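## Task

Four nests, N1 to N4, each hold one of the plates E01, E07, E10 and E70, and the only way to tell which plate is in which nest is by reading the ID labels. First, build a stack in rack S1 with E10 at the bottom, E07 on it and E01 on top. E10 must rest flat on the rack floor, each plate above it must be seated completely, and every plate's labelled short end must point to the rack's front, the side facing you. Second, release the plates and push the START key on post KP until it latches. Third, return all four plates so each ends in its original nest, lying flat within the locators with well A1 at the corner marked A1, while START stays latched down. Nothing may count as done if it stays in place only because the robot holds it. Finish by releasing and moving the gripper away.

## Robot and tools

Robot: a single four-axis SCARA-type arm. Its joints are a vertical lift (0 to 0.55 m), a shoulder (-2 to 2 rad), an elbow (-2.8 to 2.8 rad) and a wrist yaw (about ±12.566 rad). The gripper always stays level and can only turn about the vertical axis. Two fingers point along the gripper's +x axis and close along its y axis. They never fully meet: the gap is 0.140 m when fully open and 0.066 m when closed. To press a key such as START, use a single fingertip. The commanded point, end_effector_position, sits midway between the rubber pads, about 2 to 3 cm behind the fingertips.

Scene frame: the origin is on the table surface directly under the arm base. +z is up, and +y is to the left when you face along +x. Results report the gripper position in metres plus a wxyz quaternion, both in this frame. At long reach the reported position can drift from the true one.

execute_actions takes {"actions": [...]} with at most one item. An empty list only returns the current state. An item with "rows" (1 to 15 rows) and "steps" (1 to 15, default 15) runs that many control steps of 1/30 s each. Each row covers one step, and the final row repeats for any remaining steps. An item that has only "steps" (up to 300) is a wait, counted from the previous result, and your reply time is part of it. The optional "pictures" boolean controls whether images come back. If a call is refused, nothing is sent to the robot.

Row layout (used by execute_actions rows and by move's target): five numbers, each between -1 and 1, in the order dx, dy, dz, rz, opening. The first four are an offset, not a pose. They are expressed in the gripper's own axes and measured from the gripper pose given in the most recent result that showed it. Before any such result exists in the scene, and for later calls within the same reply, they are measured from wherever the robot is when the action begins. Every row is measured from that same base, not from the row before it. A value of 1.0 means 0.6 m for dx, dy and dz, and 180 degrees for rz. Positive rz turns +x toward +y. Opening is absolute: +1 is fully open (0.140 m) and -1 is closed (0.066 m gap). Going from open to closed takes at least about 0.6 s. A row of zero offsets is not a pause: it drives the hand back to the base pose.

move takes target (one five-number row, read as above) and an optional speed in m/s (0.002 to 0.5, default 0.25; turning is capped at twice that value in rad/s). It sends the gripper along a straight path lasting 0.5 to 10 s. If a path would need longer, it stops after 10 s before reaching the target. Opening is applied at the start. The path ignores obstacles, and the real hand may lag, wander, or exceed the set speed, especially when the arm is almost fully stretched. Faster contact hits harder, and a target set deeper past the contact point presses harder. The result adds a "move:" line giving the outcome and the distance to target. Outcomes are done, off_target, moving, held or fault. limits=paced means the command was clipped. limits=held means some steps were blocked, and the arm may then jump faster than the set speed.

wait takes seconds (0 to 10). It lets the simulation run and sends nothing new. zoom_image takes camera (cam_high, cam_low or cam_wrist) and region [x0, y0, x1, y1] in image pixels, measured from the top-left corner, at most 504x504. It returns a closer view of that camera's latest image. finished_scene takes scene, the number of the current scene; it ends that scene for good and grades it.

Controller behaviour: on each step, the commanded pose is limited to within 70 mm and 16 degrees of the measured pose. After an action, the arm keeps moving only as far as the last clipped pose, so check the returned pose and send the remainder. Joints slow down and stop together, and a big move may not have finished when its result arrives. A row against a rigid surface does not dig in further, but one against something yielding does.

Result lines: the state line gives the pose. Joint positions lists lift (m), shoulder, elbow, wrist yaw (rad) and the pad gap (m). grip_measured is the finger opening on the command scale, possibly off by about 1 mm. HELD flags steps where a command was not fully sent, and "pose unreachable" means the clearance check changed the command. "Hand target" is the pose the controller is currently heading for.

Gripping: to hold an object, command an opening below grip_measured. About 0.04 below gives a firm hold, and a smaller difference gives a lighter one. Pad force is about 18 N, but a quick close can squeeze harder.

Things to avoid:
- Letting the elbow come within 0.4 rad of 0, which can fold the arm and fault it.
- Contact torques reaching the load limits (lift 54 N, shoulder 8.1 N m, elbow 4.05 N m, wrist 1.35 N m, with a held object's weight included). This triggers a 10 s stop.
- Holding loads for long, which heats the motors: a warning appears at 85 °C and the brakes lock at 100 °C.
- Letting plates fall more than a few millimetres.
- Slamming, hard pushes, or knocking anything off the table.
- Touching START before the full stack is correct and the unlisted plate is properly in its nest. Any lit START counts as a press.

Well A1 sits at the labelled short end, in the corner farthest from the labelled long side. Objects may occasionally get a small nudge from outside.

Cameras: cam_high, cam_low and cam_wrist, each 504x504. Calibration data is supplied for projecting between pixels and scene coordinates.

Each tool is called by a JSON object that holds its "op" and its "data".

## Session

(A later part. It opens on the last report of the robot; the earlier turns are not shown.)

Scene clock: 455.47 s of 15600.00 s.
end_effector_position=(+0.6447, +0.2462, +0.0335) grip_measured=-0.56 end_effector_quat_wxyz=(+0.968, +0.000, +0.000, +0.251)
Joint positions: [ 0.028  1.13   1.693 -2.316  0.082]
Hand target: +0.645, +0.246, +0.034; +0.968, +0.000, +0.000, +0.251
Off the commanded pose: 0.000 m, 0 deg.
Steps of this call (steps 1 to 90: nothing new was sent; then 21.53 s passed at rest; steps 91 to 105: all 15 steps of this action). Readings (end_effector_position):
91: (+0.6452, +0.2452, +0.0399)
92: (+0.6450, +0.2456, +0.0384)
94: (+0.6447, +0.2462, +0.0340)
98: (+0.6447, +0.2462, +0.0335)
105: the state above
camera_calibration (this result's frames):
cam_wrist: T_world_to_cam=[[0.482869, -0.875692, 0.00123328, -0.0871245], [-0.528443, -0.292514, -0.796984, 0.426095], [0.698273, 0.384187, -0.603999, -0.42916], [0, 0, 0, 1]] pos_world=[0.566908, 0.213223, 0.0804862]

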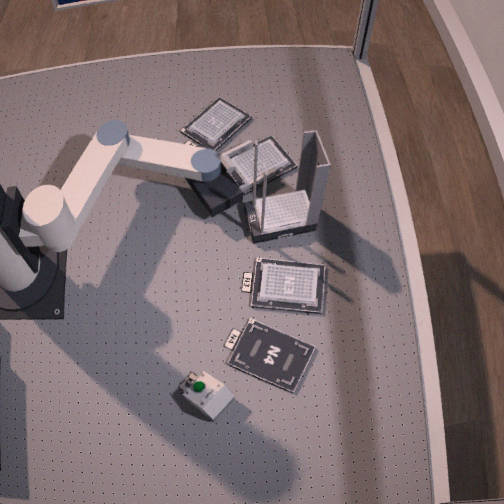

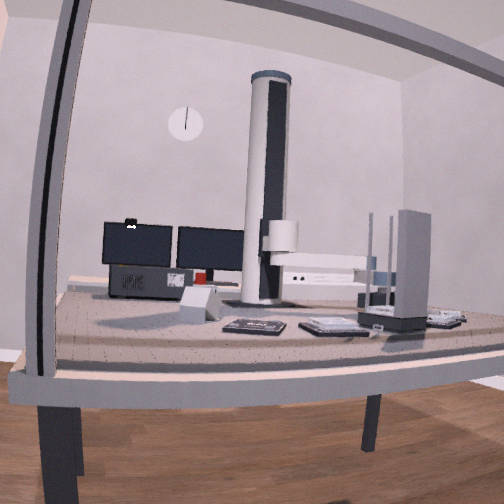

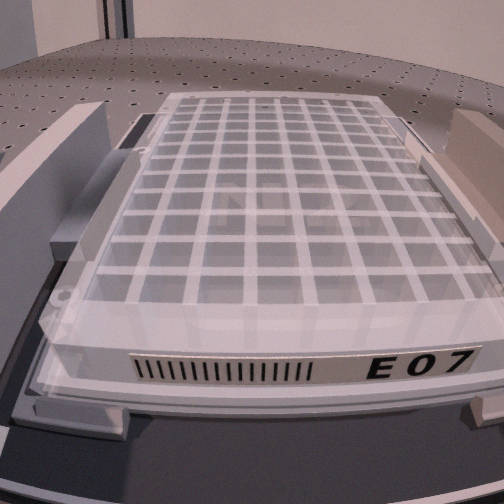

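{"op": "move", "data": {"target": [0, 0, 0.481, 0, -0.61], "speed": 0.4}}

{"op": "move", "data": {"target": [-0.06146, -0.27585, -0.012, -0.1069, -0.61], "speed": 0.3}}

Scene clock: 464.80 s of 15600.00 s.
end_effector_position=(+0.6447, +0.2462, +0.3221) grip_measured=-0.56 end_effector_quat_wxyz=(+0.968, +0.000, +0.000, +0.251)
Joint positions: [ 0.317  1.13   1.693 -2.316  0.082]
Hand target: +0.645, +0.246, +0.322; +0.968, +0.000, +0.000, +0.251
Off the commanded pose: 0.000 m, 0 deg.
After step 90, 5.07 s passed at rest.
move: done
camera_calibration (this result's frames):
cam_wrist: T_world_to_cam=[[0.482913, -0.875667, 0.00123328, -0.0874965], [-0.528428, -0.29254, -0.796984, 0.656131], [0.698254, 0.384223, -0.603999, -0.254828], [0, 0, 0, 1]] pos_world=[0.566906, 0.213238, 0.369118]

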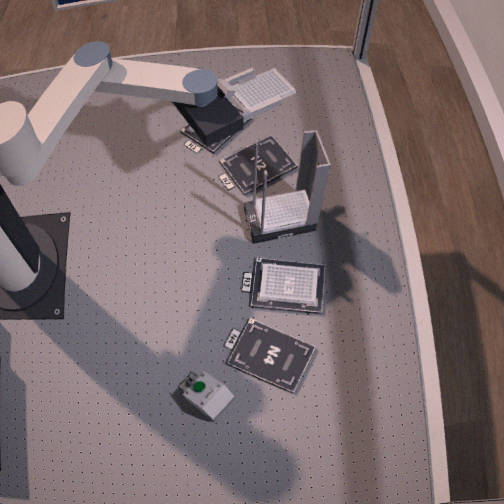

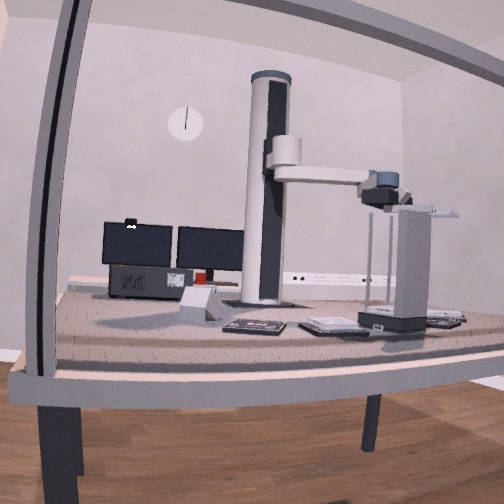

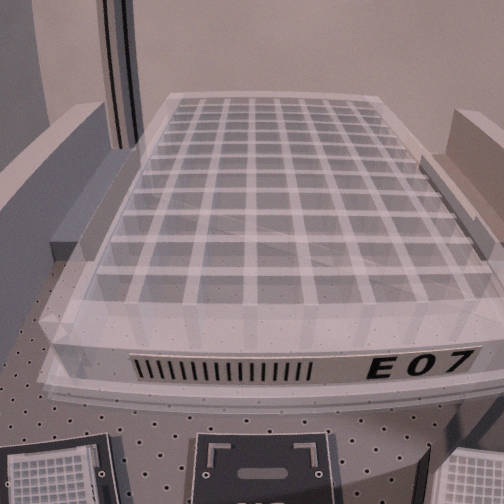

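Scene clock: 465.77 s of 15600.00 s.
end_effector_position=(+0.6928, +0.0834, +0.3149) grip_measured=-0.56 end_effector_quat_wxyz=(+0.996, +0.000, +0.000, +0.085)
Joint positions: [ 0.31   0.827  1.659 -2.315  0.082]
Hand target: +0.693, +0.084, +0.315; +0.996, +0.000, +0.000, +0.085
Off the commanded pose: 0.000 m, 0 deg.
move: done
camera_calibration (this result's frames):
cam_wrist: T_world_to_cam=[[0.16689, -0.985975, 0.00123328, -0.025157], [-0.595365, -0.101771, -0.796984, 0.658648], [0.785932, 0.132274, -0.603999, -0.26993], [0, 0, 0, 1]] pos_world=[0.608481, 0.0779317, 0.361926]

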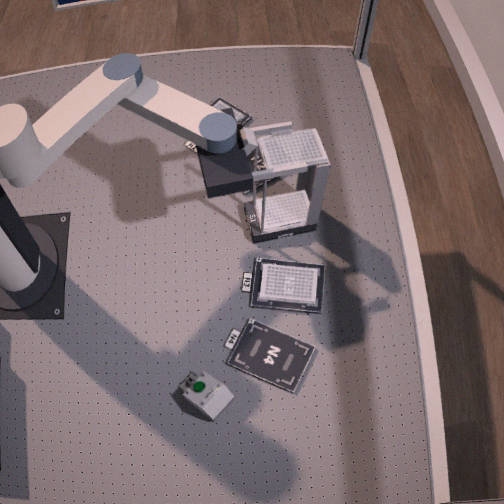

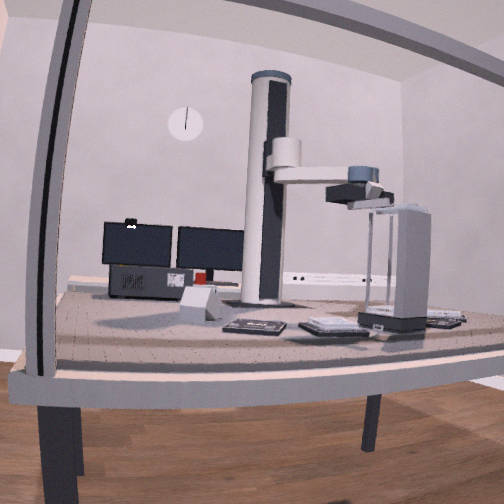

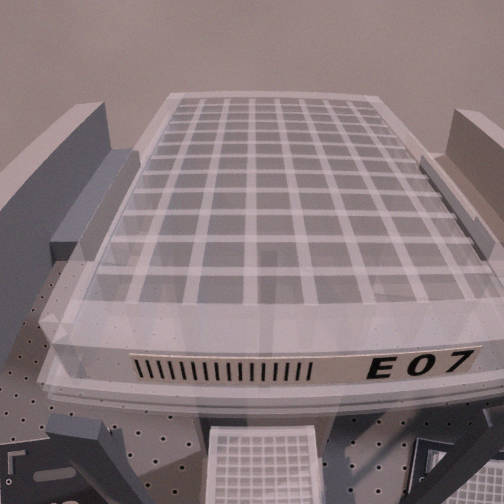

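{"op": "zoom_image", "data": {"camera": "cam_wrist", "region": [20, 360, 140, 480]}}

{"op": "zoom_image", "data": {"camera": "cam_wrist", "region": [230, 230, 310, 310]}}

{"op": "zoom_image", "data": {"camera": "cam_wrist", "region": [200, 280, 320, 460]}}

Region (20, 360, 140, 480) of cam_wrist's 504x504 image, scaled by 4.200, with more detail than that image has.

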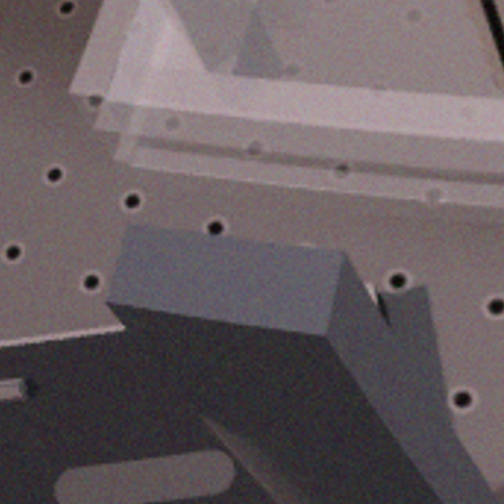

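Region (230, 230, 310, 310) of cam_wrist's 504x504 image, scaled by 6.300, with more detail than that image has.

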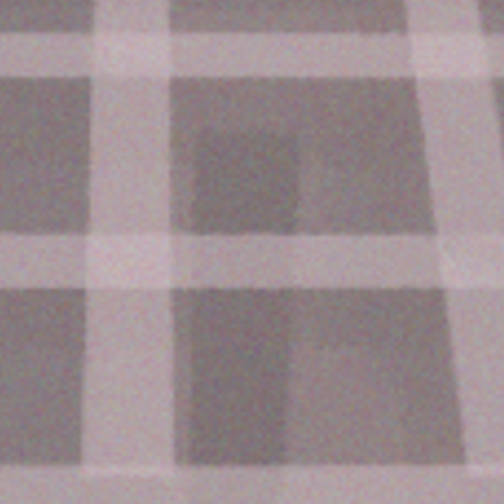

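Region (200, 280, 320, 460) of cam_wrist's 504x504 image, scaled by 2.800, with more detail than that image has.

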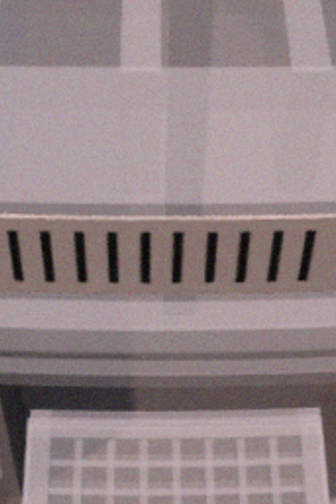

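{"op": "execute_actions", "data": {"actions": [{"rows": [[0,0.0007,-0.001,0,-0.61],[0,0.0007,-0.002,0,-0.61],[0,0.0007,-0.003,0,-0.61],[0,0.0007,-0.004,0,-0.61],[0,0.0007,-0.0047,0,-0.61],[0,0.0007,-0.0054,0,-0.61],[0,0.0007,-0.0061,0,-0.61],[0,0.0007,-0.0068,0,-0.61],[0,0.0007,-0.0075,0,-0.61],[0,0.0007,-0.0082,0,-0.61]], "steps": 12}]}}

Scene clock: 477.03 s of 15600.00 s.
end_effector_position=(+0.6927, +0.0837, +0.3100) grip_measured=-0.56 end_effector_quat_wxyz=(+0.996, +0.000, +0.000, +0.085)
Joint positions: [ 0.305  0.827  1.659 -2.316  0.082]
Hand target: +0.693, +0.084, +0.310; +0.996, +0.000, +0.000, +0.085
Off the commanded pose: 0.000 m, 0 deg.
Steps of this call (steps 1 to 90: nothing new was sent; then 7.87 s passed at rest; steps 91 to 102: all 12 steps of this action). Readings (end_effector_position):
91: (+0.6928, +0.0834, +0.3149)
92: (+0.6928, +0.0837, +0.3143)
94: (+0.6927, +0.0837, +0.3130)
98: (+0.6927, +0.0837, +0.3112)
102: the state above
camera_calibration (this result's frames):
cam_wrist: T_world_to_cam=[[0.16702, -0.985953, 0.00123328, -0.0248869], [-0.595351, -0.101849, -0.796984, 0.654694], [0.785914, 0.132378, -0.603999, -0.272923], [0, 0, 0, 1]] pos_world=[0.608424, 0.0782715, 0.356966]

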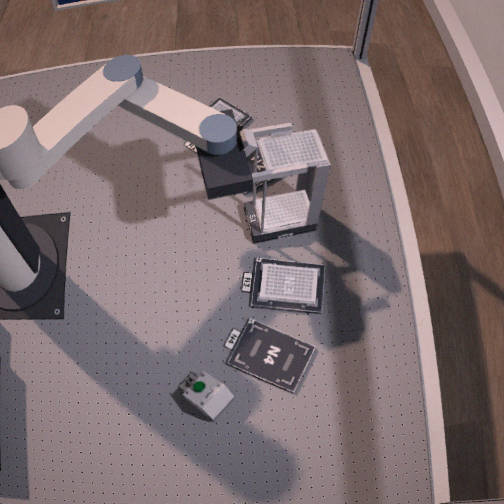

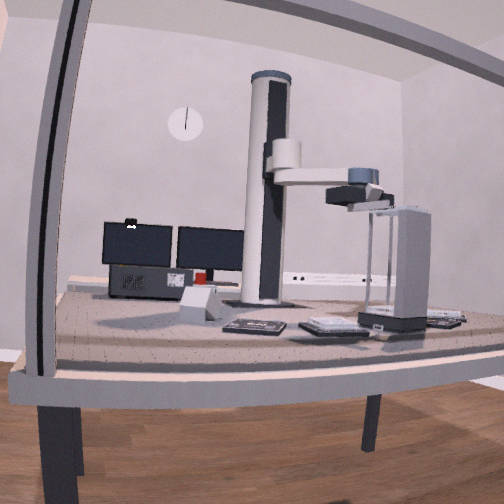

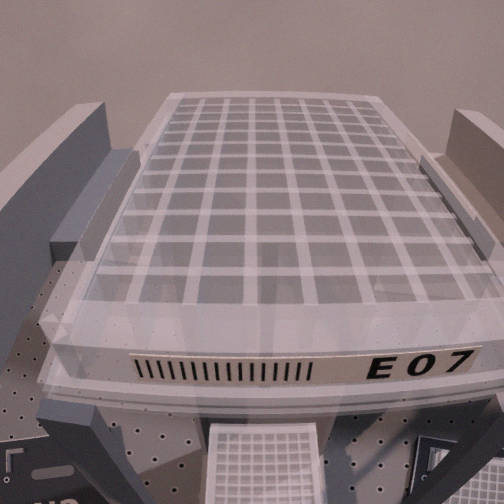

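{"op": "move", "data": {"target": [0, 0, -0.386, 0, -0.61], "speed": 0.3}}

Scene clock: 481.33 s of 15600.00 s.
end_effector_position=(+0.6927, +0.0837, +0.0783) grip_measured=-0.56 end_effector_quat_wxyz=(+0.996, +0.000, +0.000, +0.085)
Joint positions: [ 0.073  0.827  1.659 -2.316  0.082]
Hand target: +0.693, +0.084, +0.078; +0.996, +0.000, +0.000, +0.085
Off the commanded pose: 0.000 m, 0 deg.
After step 90, 0.07 s passed at rest.
move: done
camera_calibration (this result's frames):
cam_wrist: T_world_to_cam=[[0.166974, -0.98596, 0.00123328, -0.0245845], [-0.595356, -0.101822, -0.796984, 0.470065], [0.78592, 0.132342, -0.603999, -0.412839], [0, 0, 0, 1]] pos_world=[0.608419, 0.0782592, 0.12531]

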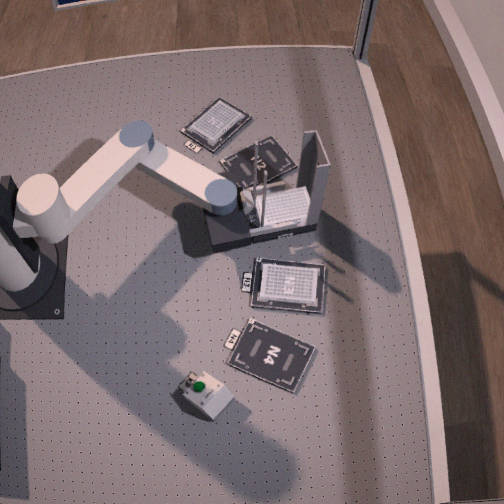

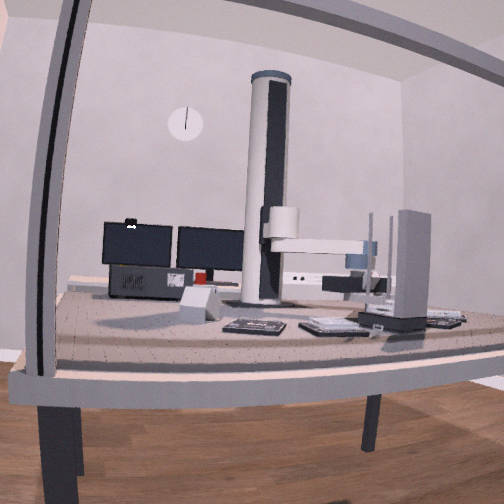

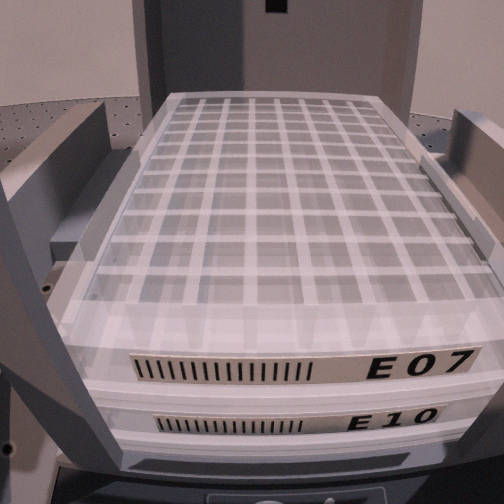

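{"op": "execute_actions", "data": {"actions": [{"rows": [[0,0,-0.0015,0,-0.61],[0,0,-0.003,0,-0.61],[0,0,-0.0038,0,-0.61],[0,0,-0.0045,0,-0.61],[0,0,-0.0052,0,-0.61],[0,0,-0.0058,0,-0.61]], "steps": 9}]}}

Scene clock: 488.50 s of 15600.00 s.
end_effector_position=(+0.6927, +0.0837, +0.0748) grip_measured=-0.56 end_effector_quat_wxyz=(+0.996, +0.000, +0.000, +0.085)
Joint positions: [ 0.07   0.827  1.659 -2.316  0.082]
Hand target: +0.693, +0.084, +0.075; +0.996, +0.000, +0.000, +0.085
Off the commanded pose: 0.000 m, 0 deg.
Steps of this call (steps 1 to 90: nothing new was sent; then 3.87 s passed at rest; steps 91 to 99: all 9 steps of this action). Readings (end_effector_position):
91: (+0.6927, +0.0837, +0.0782)
92: (+0.6927, +0.0837, +0.0774)
94: (+0.6927, +0.0837, +0.0759)
98: (+0.6927, +0.0837, +0.0748)
99: the state above
camera_calibration (this result's frames):
cam_wrist: T_world_to_cam=[[0.166974, -0.985961, 0.00123328, -0.0245799], [-0.595356, -0.101821, -0.796984, 0.467263], [0.78592, 0.132341, -0.603999, -0.414962], [0, 0, 0, 1]] pos_world=[0.608419, 0.078259, 0.121795]

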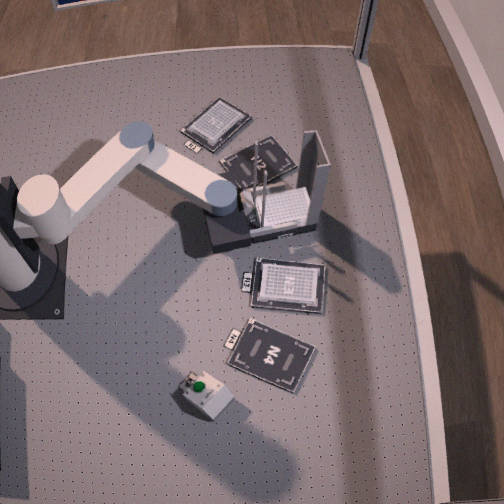

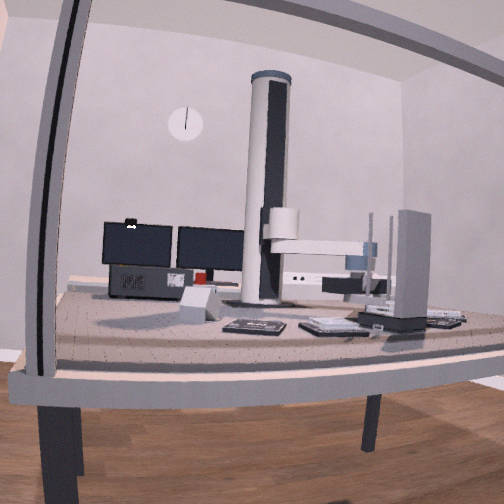

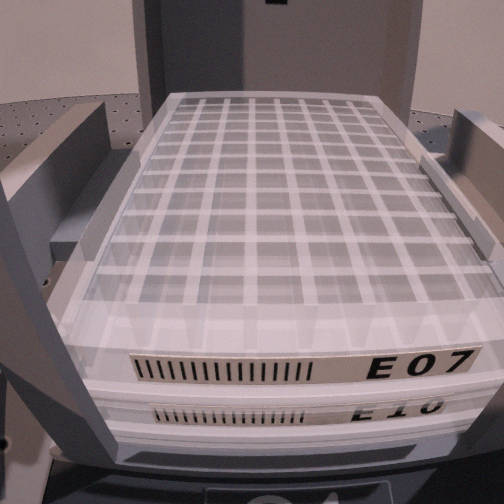

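{"op": "execute_actions", "data": {"actions": [{"rows": [[0,0,-0.0005,0,-0.61],[0,0,-0.001,0,-0.61],[0,0,-0.001,0,-0.59],[0,0,-0.001,0,-0.57],[0,0,-0.001,0,-0.55],[0,0,-0.001,0,-0.52],[0,0,-0.001,0,-0.45],[0,0,-0.001,0,-0.3],[0,0,-0.001,0,-0.1]], "steps": 13}]}}

Scene clock: 492.60 s of 15600.00 s.
end_effector_position=(+0.6927, +0.0837, +0.0742) grip_measured=-0.10 end_effector_quat_wxyz=(+0.996, +0.000, +0.000, +0.085)
Joint positions: [ 0.069  0.827  1.659 -2.315  0.099]
Hand target: +0.693, +0.084, +0.074; +0.996, +0.000, +0.000, +0.085
Off the commanded pose: 0.000 m, 0 deg.
Steps of this call (steps 1 to 90: nothing new was sent; then 0.67 s passed at rest; steps 91 to 103: all 13 steps of this action). Readings (end_effector_position):
91: (+0.6927, +0.0837, +0.0748)
92: (+0.6927, +0.0837, +0.0746)
94: (+0.6927, +0.0837, +0.0746)
98: (+0.6927, +0.0837, +0.0742)
103: the state above
camera_calibration (this result's frames):
cam_wrist: T_world_to_cam=[[0.166979, -0.98596, 0.00123328, -0.0245875], [-0.595355, -0.101825, -0.796984, 0.466816], [0.78592, 0.132346, -0.603999, -0.415294], [0, 0, 0, 1]] pos_world=[0.608415, 0.0782534, 0.121239]

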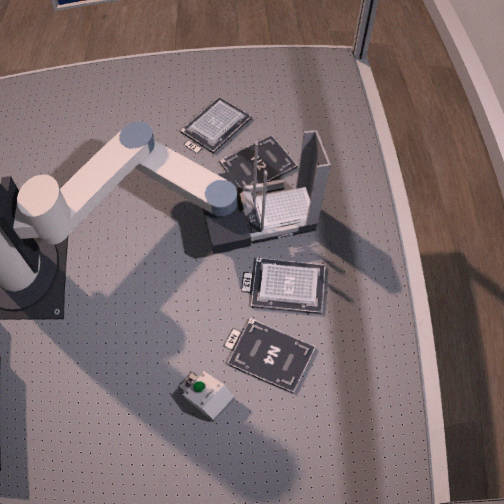

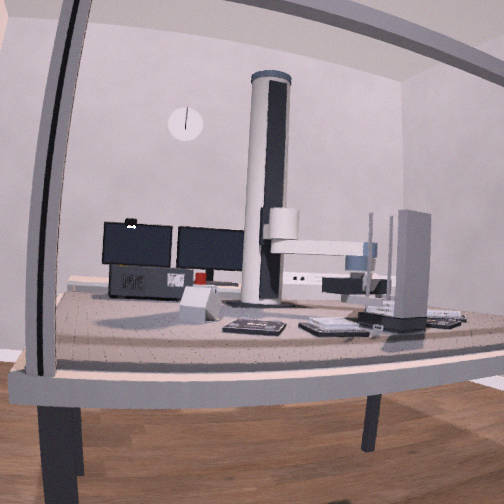

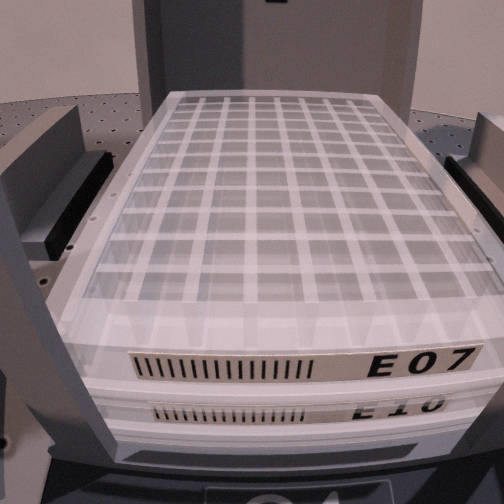

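{"op": "move", "data": {"target": [-0.1917, 0, 0, 0, 0.1], "speed": 0.35}}

{"op": "zoom_image", "data": {"camera": "cam_wrist", "region": [140, 40, 400, 220]}}

{"op": "move", "data": {"target": [0.0307, 0.5398, -0.047, 0.2094, 0.1], "speed": 0.4}}

Scene clock: 520.00 s of 15600.00 s.
end_effector_position=(+0.5794, +0.0641, +0.0742) grip_measured=+0.10 end_effector_quat_wxyz=(+0.996, +0.000, +0.000, +0.085)
Joint positions: [ 0.069  1.054  1.08  -1.963  0.107]
Hand target: +0.579, +0.064, +0.074; +0.996, +0.000, +0.000, +0.085
Off the commanded pose: 0.000 m, 0 deg.
After step 90, 23.60 s passed at rest.
move: done
camera_calibration (this result's frames):
cam_wrist: T_world_to_cam=[[0.166522, -0.986037, 0.00123328, -0.0246665], [-0.595403, -0.101549, -0.796984, 0.397325], [0.785981, 0.131981, -0.603999, -0.323621], [0, 0, 0, 1]] pos_world=[0.495036, 0.0587376, 0.121225]

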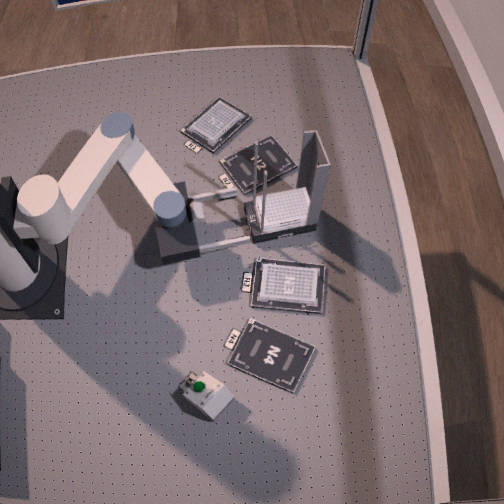

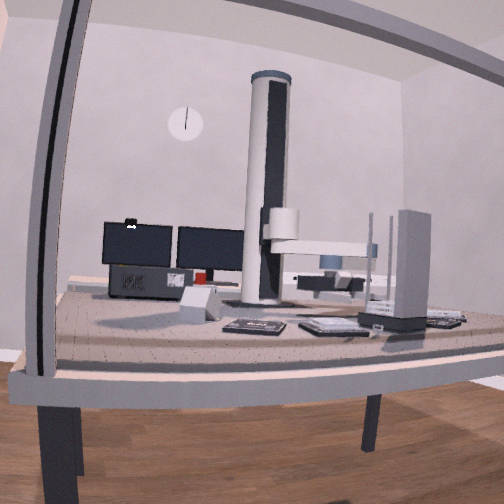

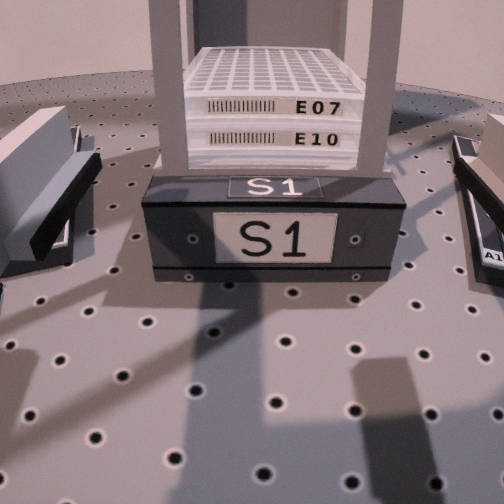

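Region (140, 40, 400, 220) of cam_wrist's 504x504 image, scaled by 1.938, with more detail than that image has; it fills the top 349 rows of this view, and the rest is white.

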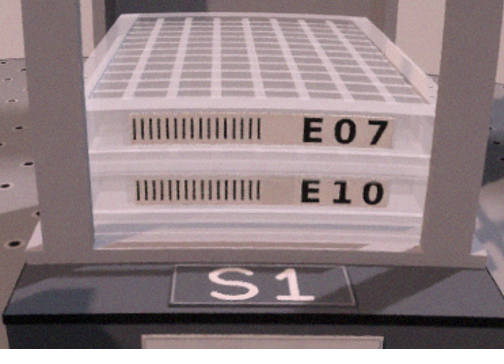

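Scene clock: 521.27 s of 15600.00 s.
end_effector_position=(+0.5425, +0.3866, +0.0460) grip_measured=+0.10 end_effector_quat_wxyz=(+0.915, +0.000, +0.000, +0.403)
Joint positions: [ 0.041  1.453  1.711 -2.335  0.107]
Hand target: +0.543, +0.386, +0.046; +0.915, +0.000, +0.000, +0.402
Off the commanded pose: 0.000 m, 0 deg.
move: done
camera_calibration (this result's frames):
cam_wrist: T_world_to_cam=[[0.735194, -0.677855, 0.00123328, -0.128182], [-0.408702, -0.444724, -0.796984, 0.417072], [0.540788, 0.585434, -0.603999, -0.396582], [0, 0, 0, 1]] pos_world=[0.479164, 0.330765, 0.093023]

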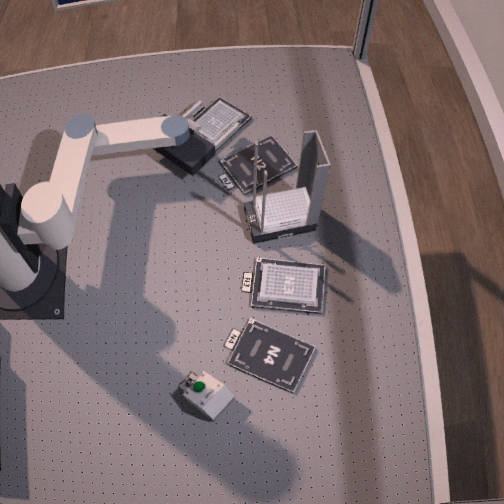

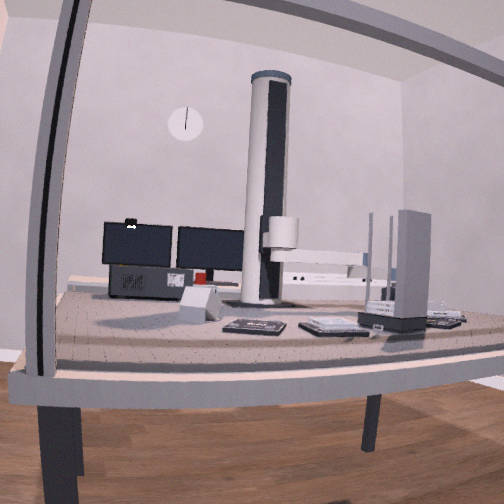

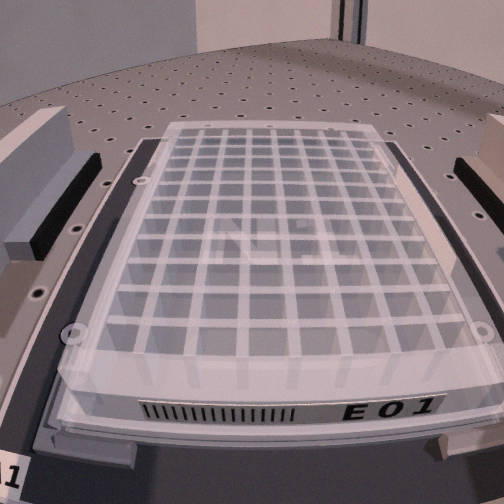

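{"op": "zoom_image", "data": {"camera": "cam_wrist", "region": [170, 300, 338, 440]}}

{"op": "zoom_image", "data": {"camera": "cam_wrist", "region": [190, 110, 316, 160]}}

Region (170, 300, 338, 440) of cam_wrist's 504x504 image, scaled by 3.000, with more detail than that image has.

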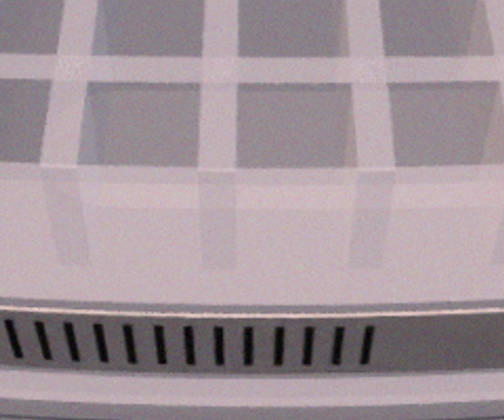

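Region (190, 110, 316, 160) of cam_wrist's 504x504 image, scaled by 4.000, with more detail than that image has; it fills the top 200 rows of this view, and the rest is white.

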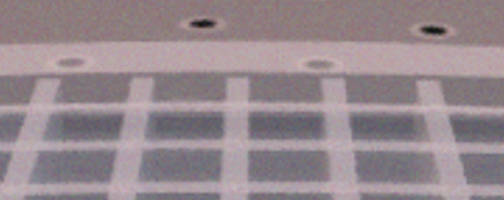

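{"op": "execute_actions", "data": {"actions": [{"rows": [[0.0003,0.001,-0.006,-0.001,0.0],[0.0003,0.0022,-0.012,-0.0017,-0.15],[0.0003,0.0022,-0.017,-0.0017,-0.3],[0.0003,0.0022,-0.0208,-0.0017,-0.38],[0.0003,0.0022,-0.0208,-0.0017,-0.42],[0.0003,0.0022,-0.0208,-0.0017,-0.45],[0.0003,0.0022,-0.0208,-0.0017,-0.47],[0.0003,0.0022,-0.0208,-0.0017,-0.49],[0.0003,0.0022,-0.0208,-0.0017,-0.50],[0.0003,0.0022,-0.0208,-0.0017,-0.51],[0.0003,0.0022,-0.0208,-0.0017,-0.525],[0.0003,0.0022,-0.0208,-0.0017,-0.54],[0.0003,0.0022,-0.0208,-0.0017,-0.56],[0.0003,0.0022,-0.0208,-0.0017,-0.58],[0.0003,0.0022,-0.0208,-0.0017,-0.6]], "steps": 15}]}}

{"op": "zoom_image", "data": {"camera": "cam_wrist", "region": [200, 280, 320, 460]}}

Scene clock: 535.43 s of 15600.00 s.
end_effector_position=(+0.5417, +0.3877, +0.0335) grip_measured=-0.56 end_effector_quat_wxyz=(+0.916, +0.000, +0.000, +0.400)
Joint positions: [ 0.028  1.457  1.712 -2.346  0.082]
Hand target: +0.542, +0.388, +0.034; +0.916, +0.000, +0.000, +0.400
Off the commanded pose: 0.000 m, 0 deg.
Steps of this call (steps 1 to 90: nothing new was sent; then 10.67 s passed at rest; steps 91 to 105: all 15 steps of this action). Readings (end_effector_position):
91: (+0.5426, +0.3866, +0.0459)
92: (+0.5425, +0.3867, +0.0444)
94: (+0.5418, +0.3876, +0.0378)
98: (+0.5417, +0.3877, +0.0335)
105: the state above
camera_calibration (this result's frames):
cam_wrist: T_world_to_cam=[[0.731787, -0.681532, 0.00123328, -0.123547], [-0.410926, -0.442669, -0.796984, 0.407608], [0.543716, 0.582716, -0.603999, -0.404818], [0, 0, 0, 1]] pos_world=[0.478013, 0.332129, 0.0804999]

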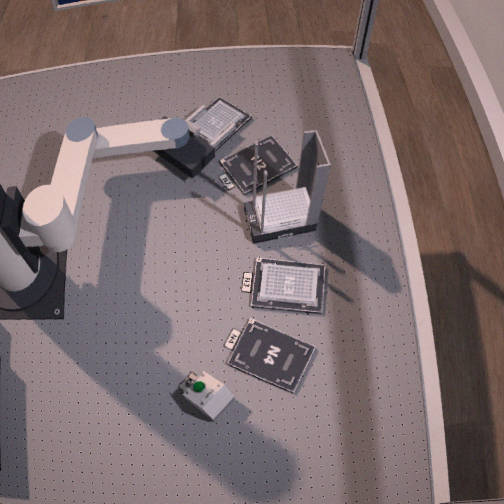

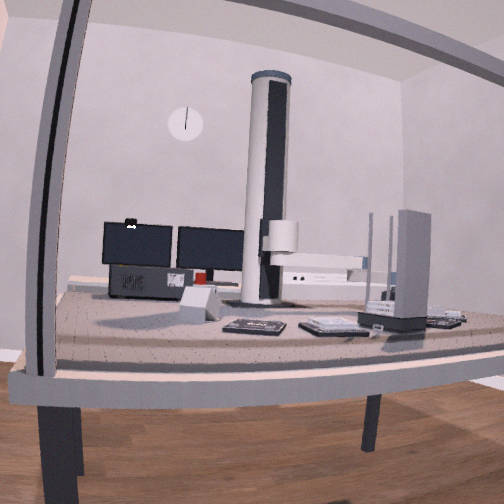

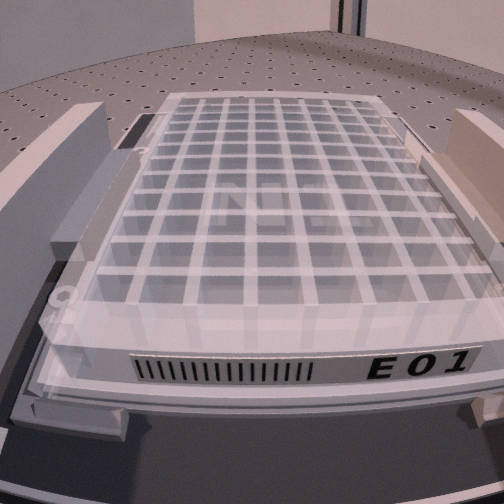

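Region (200, 280, 320, 460) of cam_wrist's 504x504 image, scaled by 2.800, with more detail than that image has.

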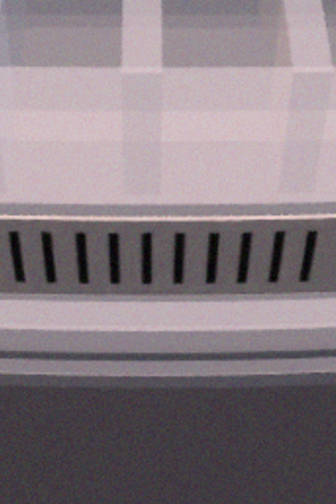

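{"op": "move", "data": {"target": [0, 0, 0.481, 0, -0.61], "speed": 0.45}}

{"op": "move", "data": {"target": [-0.20052, -0.52868, -0.012, -0.20788, -0.61], "speed": 0.4}}

{"op": "zoom_image", "data": {"camera": "cam_wrist", "region": [230, 230, 310, 310]}}

{"op": "zoom_image", "data": {"camera": "cam_wrist", "region": [20, 360, 140, 480]}}

Scene clock: 543.37 s of 15600.00 s.
end_effector_position=(+0.5417, +0.3877, +0.3221) grip_measured=-0.56 end_effector_quat_wxyz=(+0.916, +0.000, +0.000, +0.400)
Joint positions: [ 0.317  1.457  1.712 -2.346  0.082]
Hand target: +0.542, +0.388, +0.322; +0.916, +0.000, +0.000, +0.400
Off the commanded pose: 0.000 m, 0 deg.
After step 90, 3.70 s passed at rest.
move: done; limits=paced
camera_calibration (this result's frames):
cam_wrist: T_world_to_cam=[[0.731819, -0.681498, 0.00123328, -0.123915], [-0.410905, -0.442688, -0.796984, 0.637642], [0.543689, 0.582741, -0.603999, -0.230484], [0, 0, 0, 1]] pos_world=[0.478006, 0.332142, 0.369131]

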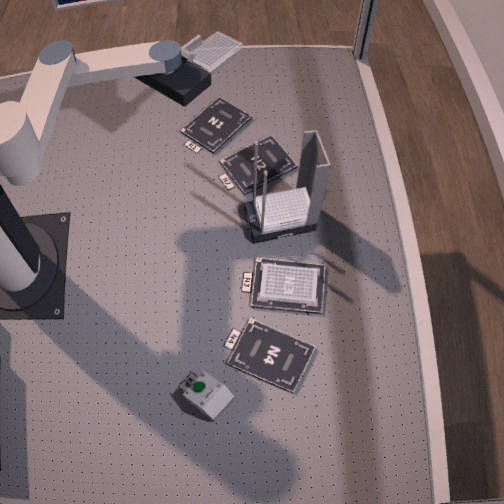

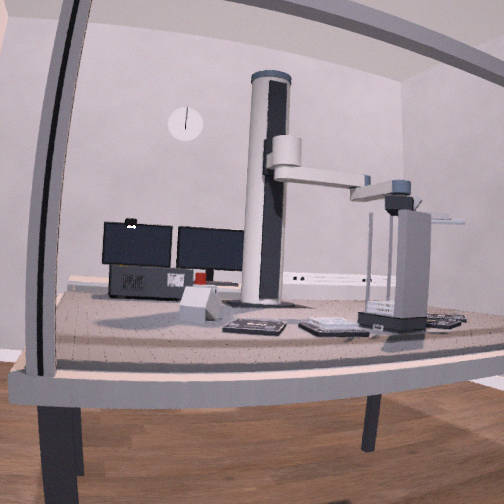

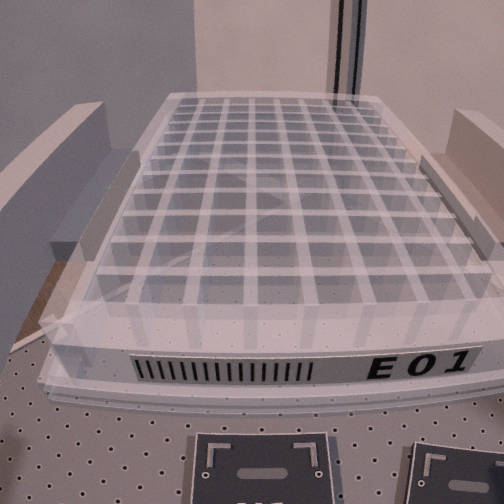

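Scene clock: 544.70 s of 15600.00 s.
end_effector_position=(+0.6927, +0.0837, +0.3149) grip_measured=-0.56 end_effector_quat_wxyz=(+0.996, +0.000, +0.000, +0.085)
Joint positions: [ 0.31   0.828  1.658 -2.315  0.082]
Hand target: +0.693, +0.084, +0.315; +0.996, +0.000, +0.000, +0.085
Off the commanded pose: 0.000 m, 0 deg.
move: done
camera_calibration (this result's frames):
cam_wrist: T_world_to_cam=[[0.166995, -0.985957, 0.00123328, -0.0248562], [-0.595354, -0.101834, -0.796984, 0.658614], [0.785918, 0.132358, -0.603999, -0.26984], [0, 0, 0, 1]] pos_world=[0.608331, 0.0782779, 0.361952]

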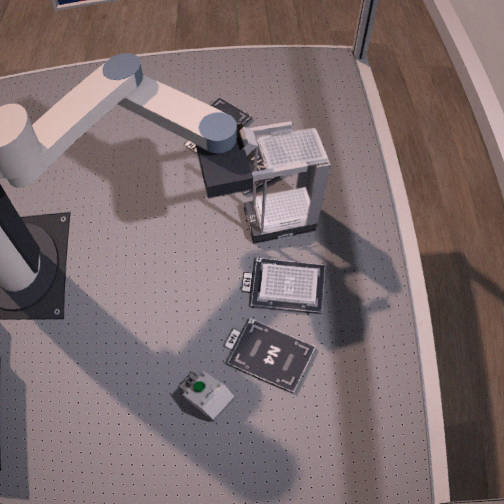

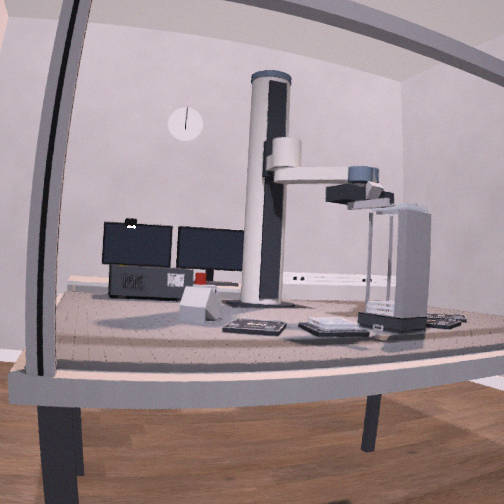

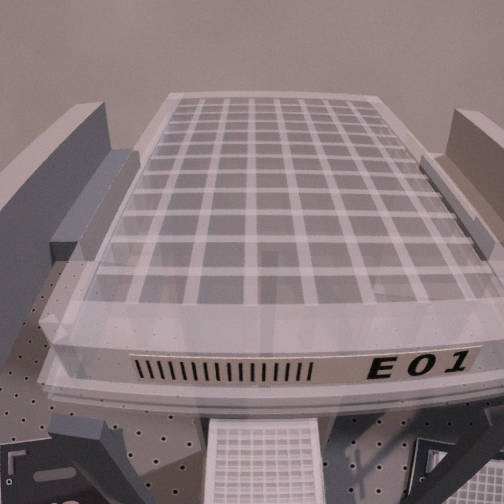

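Region (230, 230, 310, 310) of cam_wrist's 504x504 image, scaled by 6.300, with more detail than that image has.

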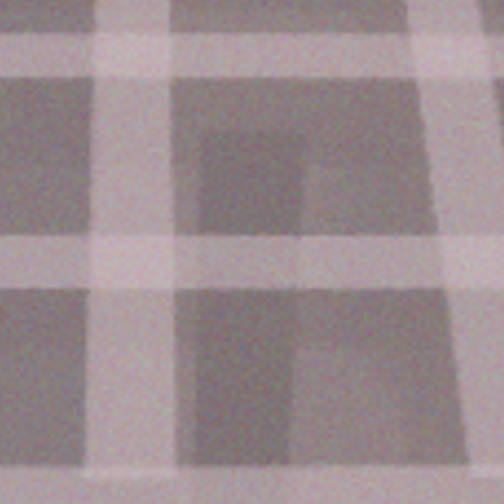

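Region (20, 360, 140, 480) of cam_wrist's 504x504 image, scaled by 4.200, with more detail than that image has.

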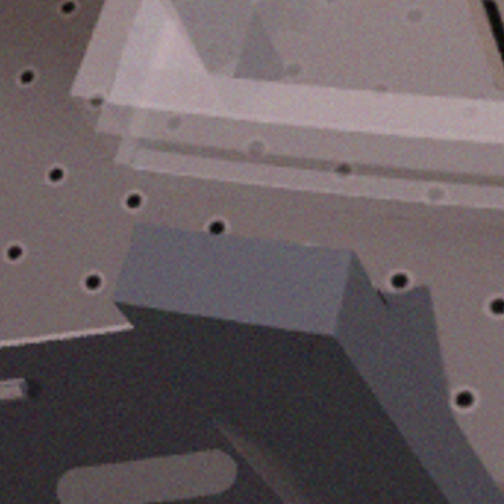

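{"op": "execute_actions", "data": {"actions": [{"rows": [[0.0002,0,-0.002,0,-0.61],[0.0002,0,-0.004,0,-0.61],[0.0002,0,-0.005,0,-0.61],[0.0002,0,-0.006,0,-0.61],[0.0002,0,-0.007,0,-0.61],[0.0002,0,-0.008,0,-0.61],[0.0002,0,-0.0088,0,-0.61]], "steps": 9}]}}

Scene clock: 553.77 s of 15600.00 s.
end_effector_position=(+0.6927, +0.0838, +0.3096) grip_measured=-0.56 end_effector_quat_wxyz=(+0.996, +0.000, +0.000, +0.085)
Joint positions: [ 0.305  0.828  1.659 -2.315  0.082]
Hand target: +0.693, +0.084, +0.310; +0.996, +0.000, +0.000, +0.085
Off the commanded pose: 0.000 m, 0 deg.
Steps of this call (steps 1 to 90: nothing new was sent; then 5.77 s passed at rest; steps 91 to 99: all 9 steps of this action). Readings (end_effector_position):
91: (+0.6927, +0.0838, +0.3149)
92: (+0.6927, +0.0838, +0.3138)
94: (+0.6927, +0.0838, +0.3118)
98: (+0.6927, +0.0838, +0.3096)
99: the state above
camera_calibration (this result's frames):
cam_wrist: T_world_to_cam=[[0.167296, -0.985906, 0.00123328, -0.0250236], [-0.595323, -0.102016, -0.796984, 0.654412], [0.785877, 0.132598, -0.603999, -0.273133], [0, 0, 0, 1]] pos_world=[0.608422, 0.0783062, 0.356615]

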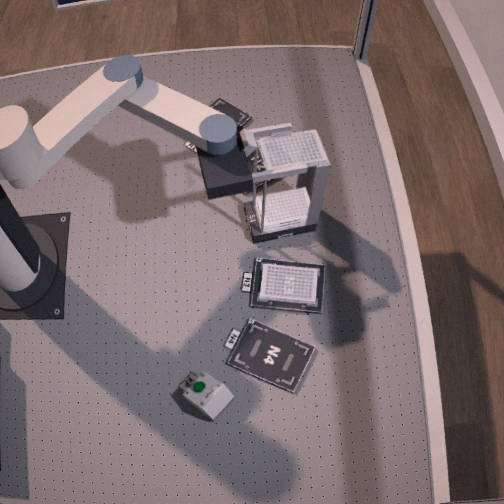

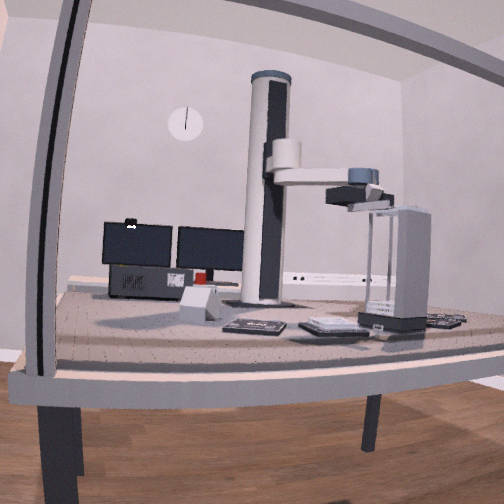

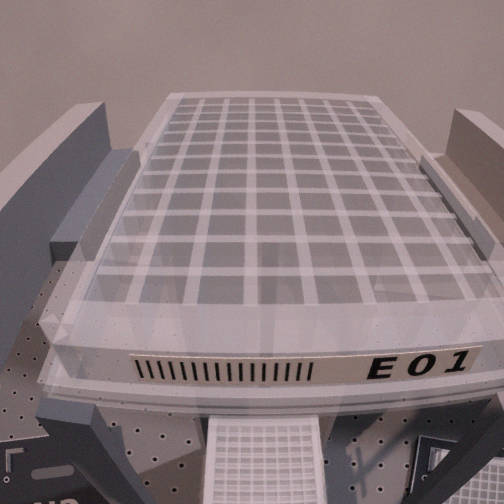

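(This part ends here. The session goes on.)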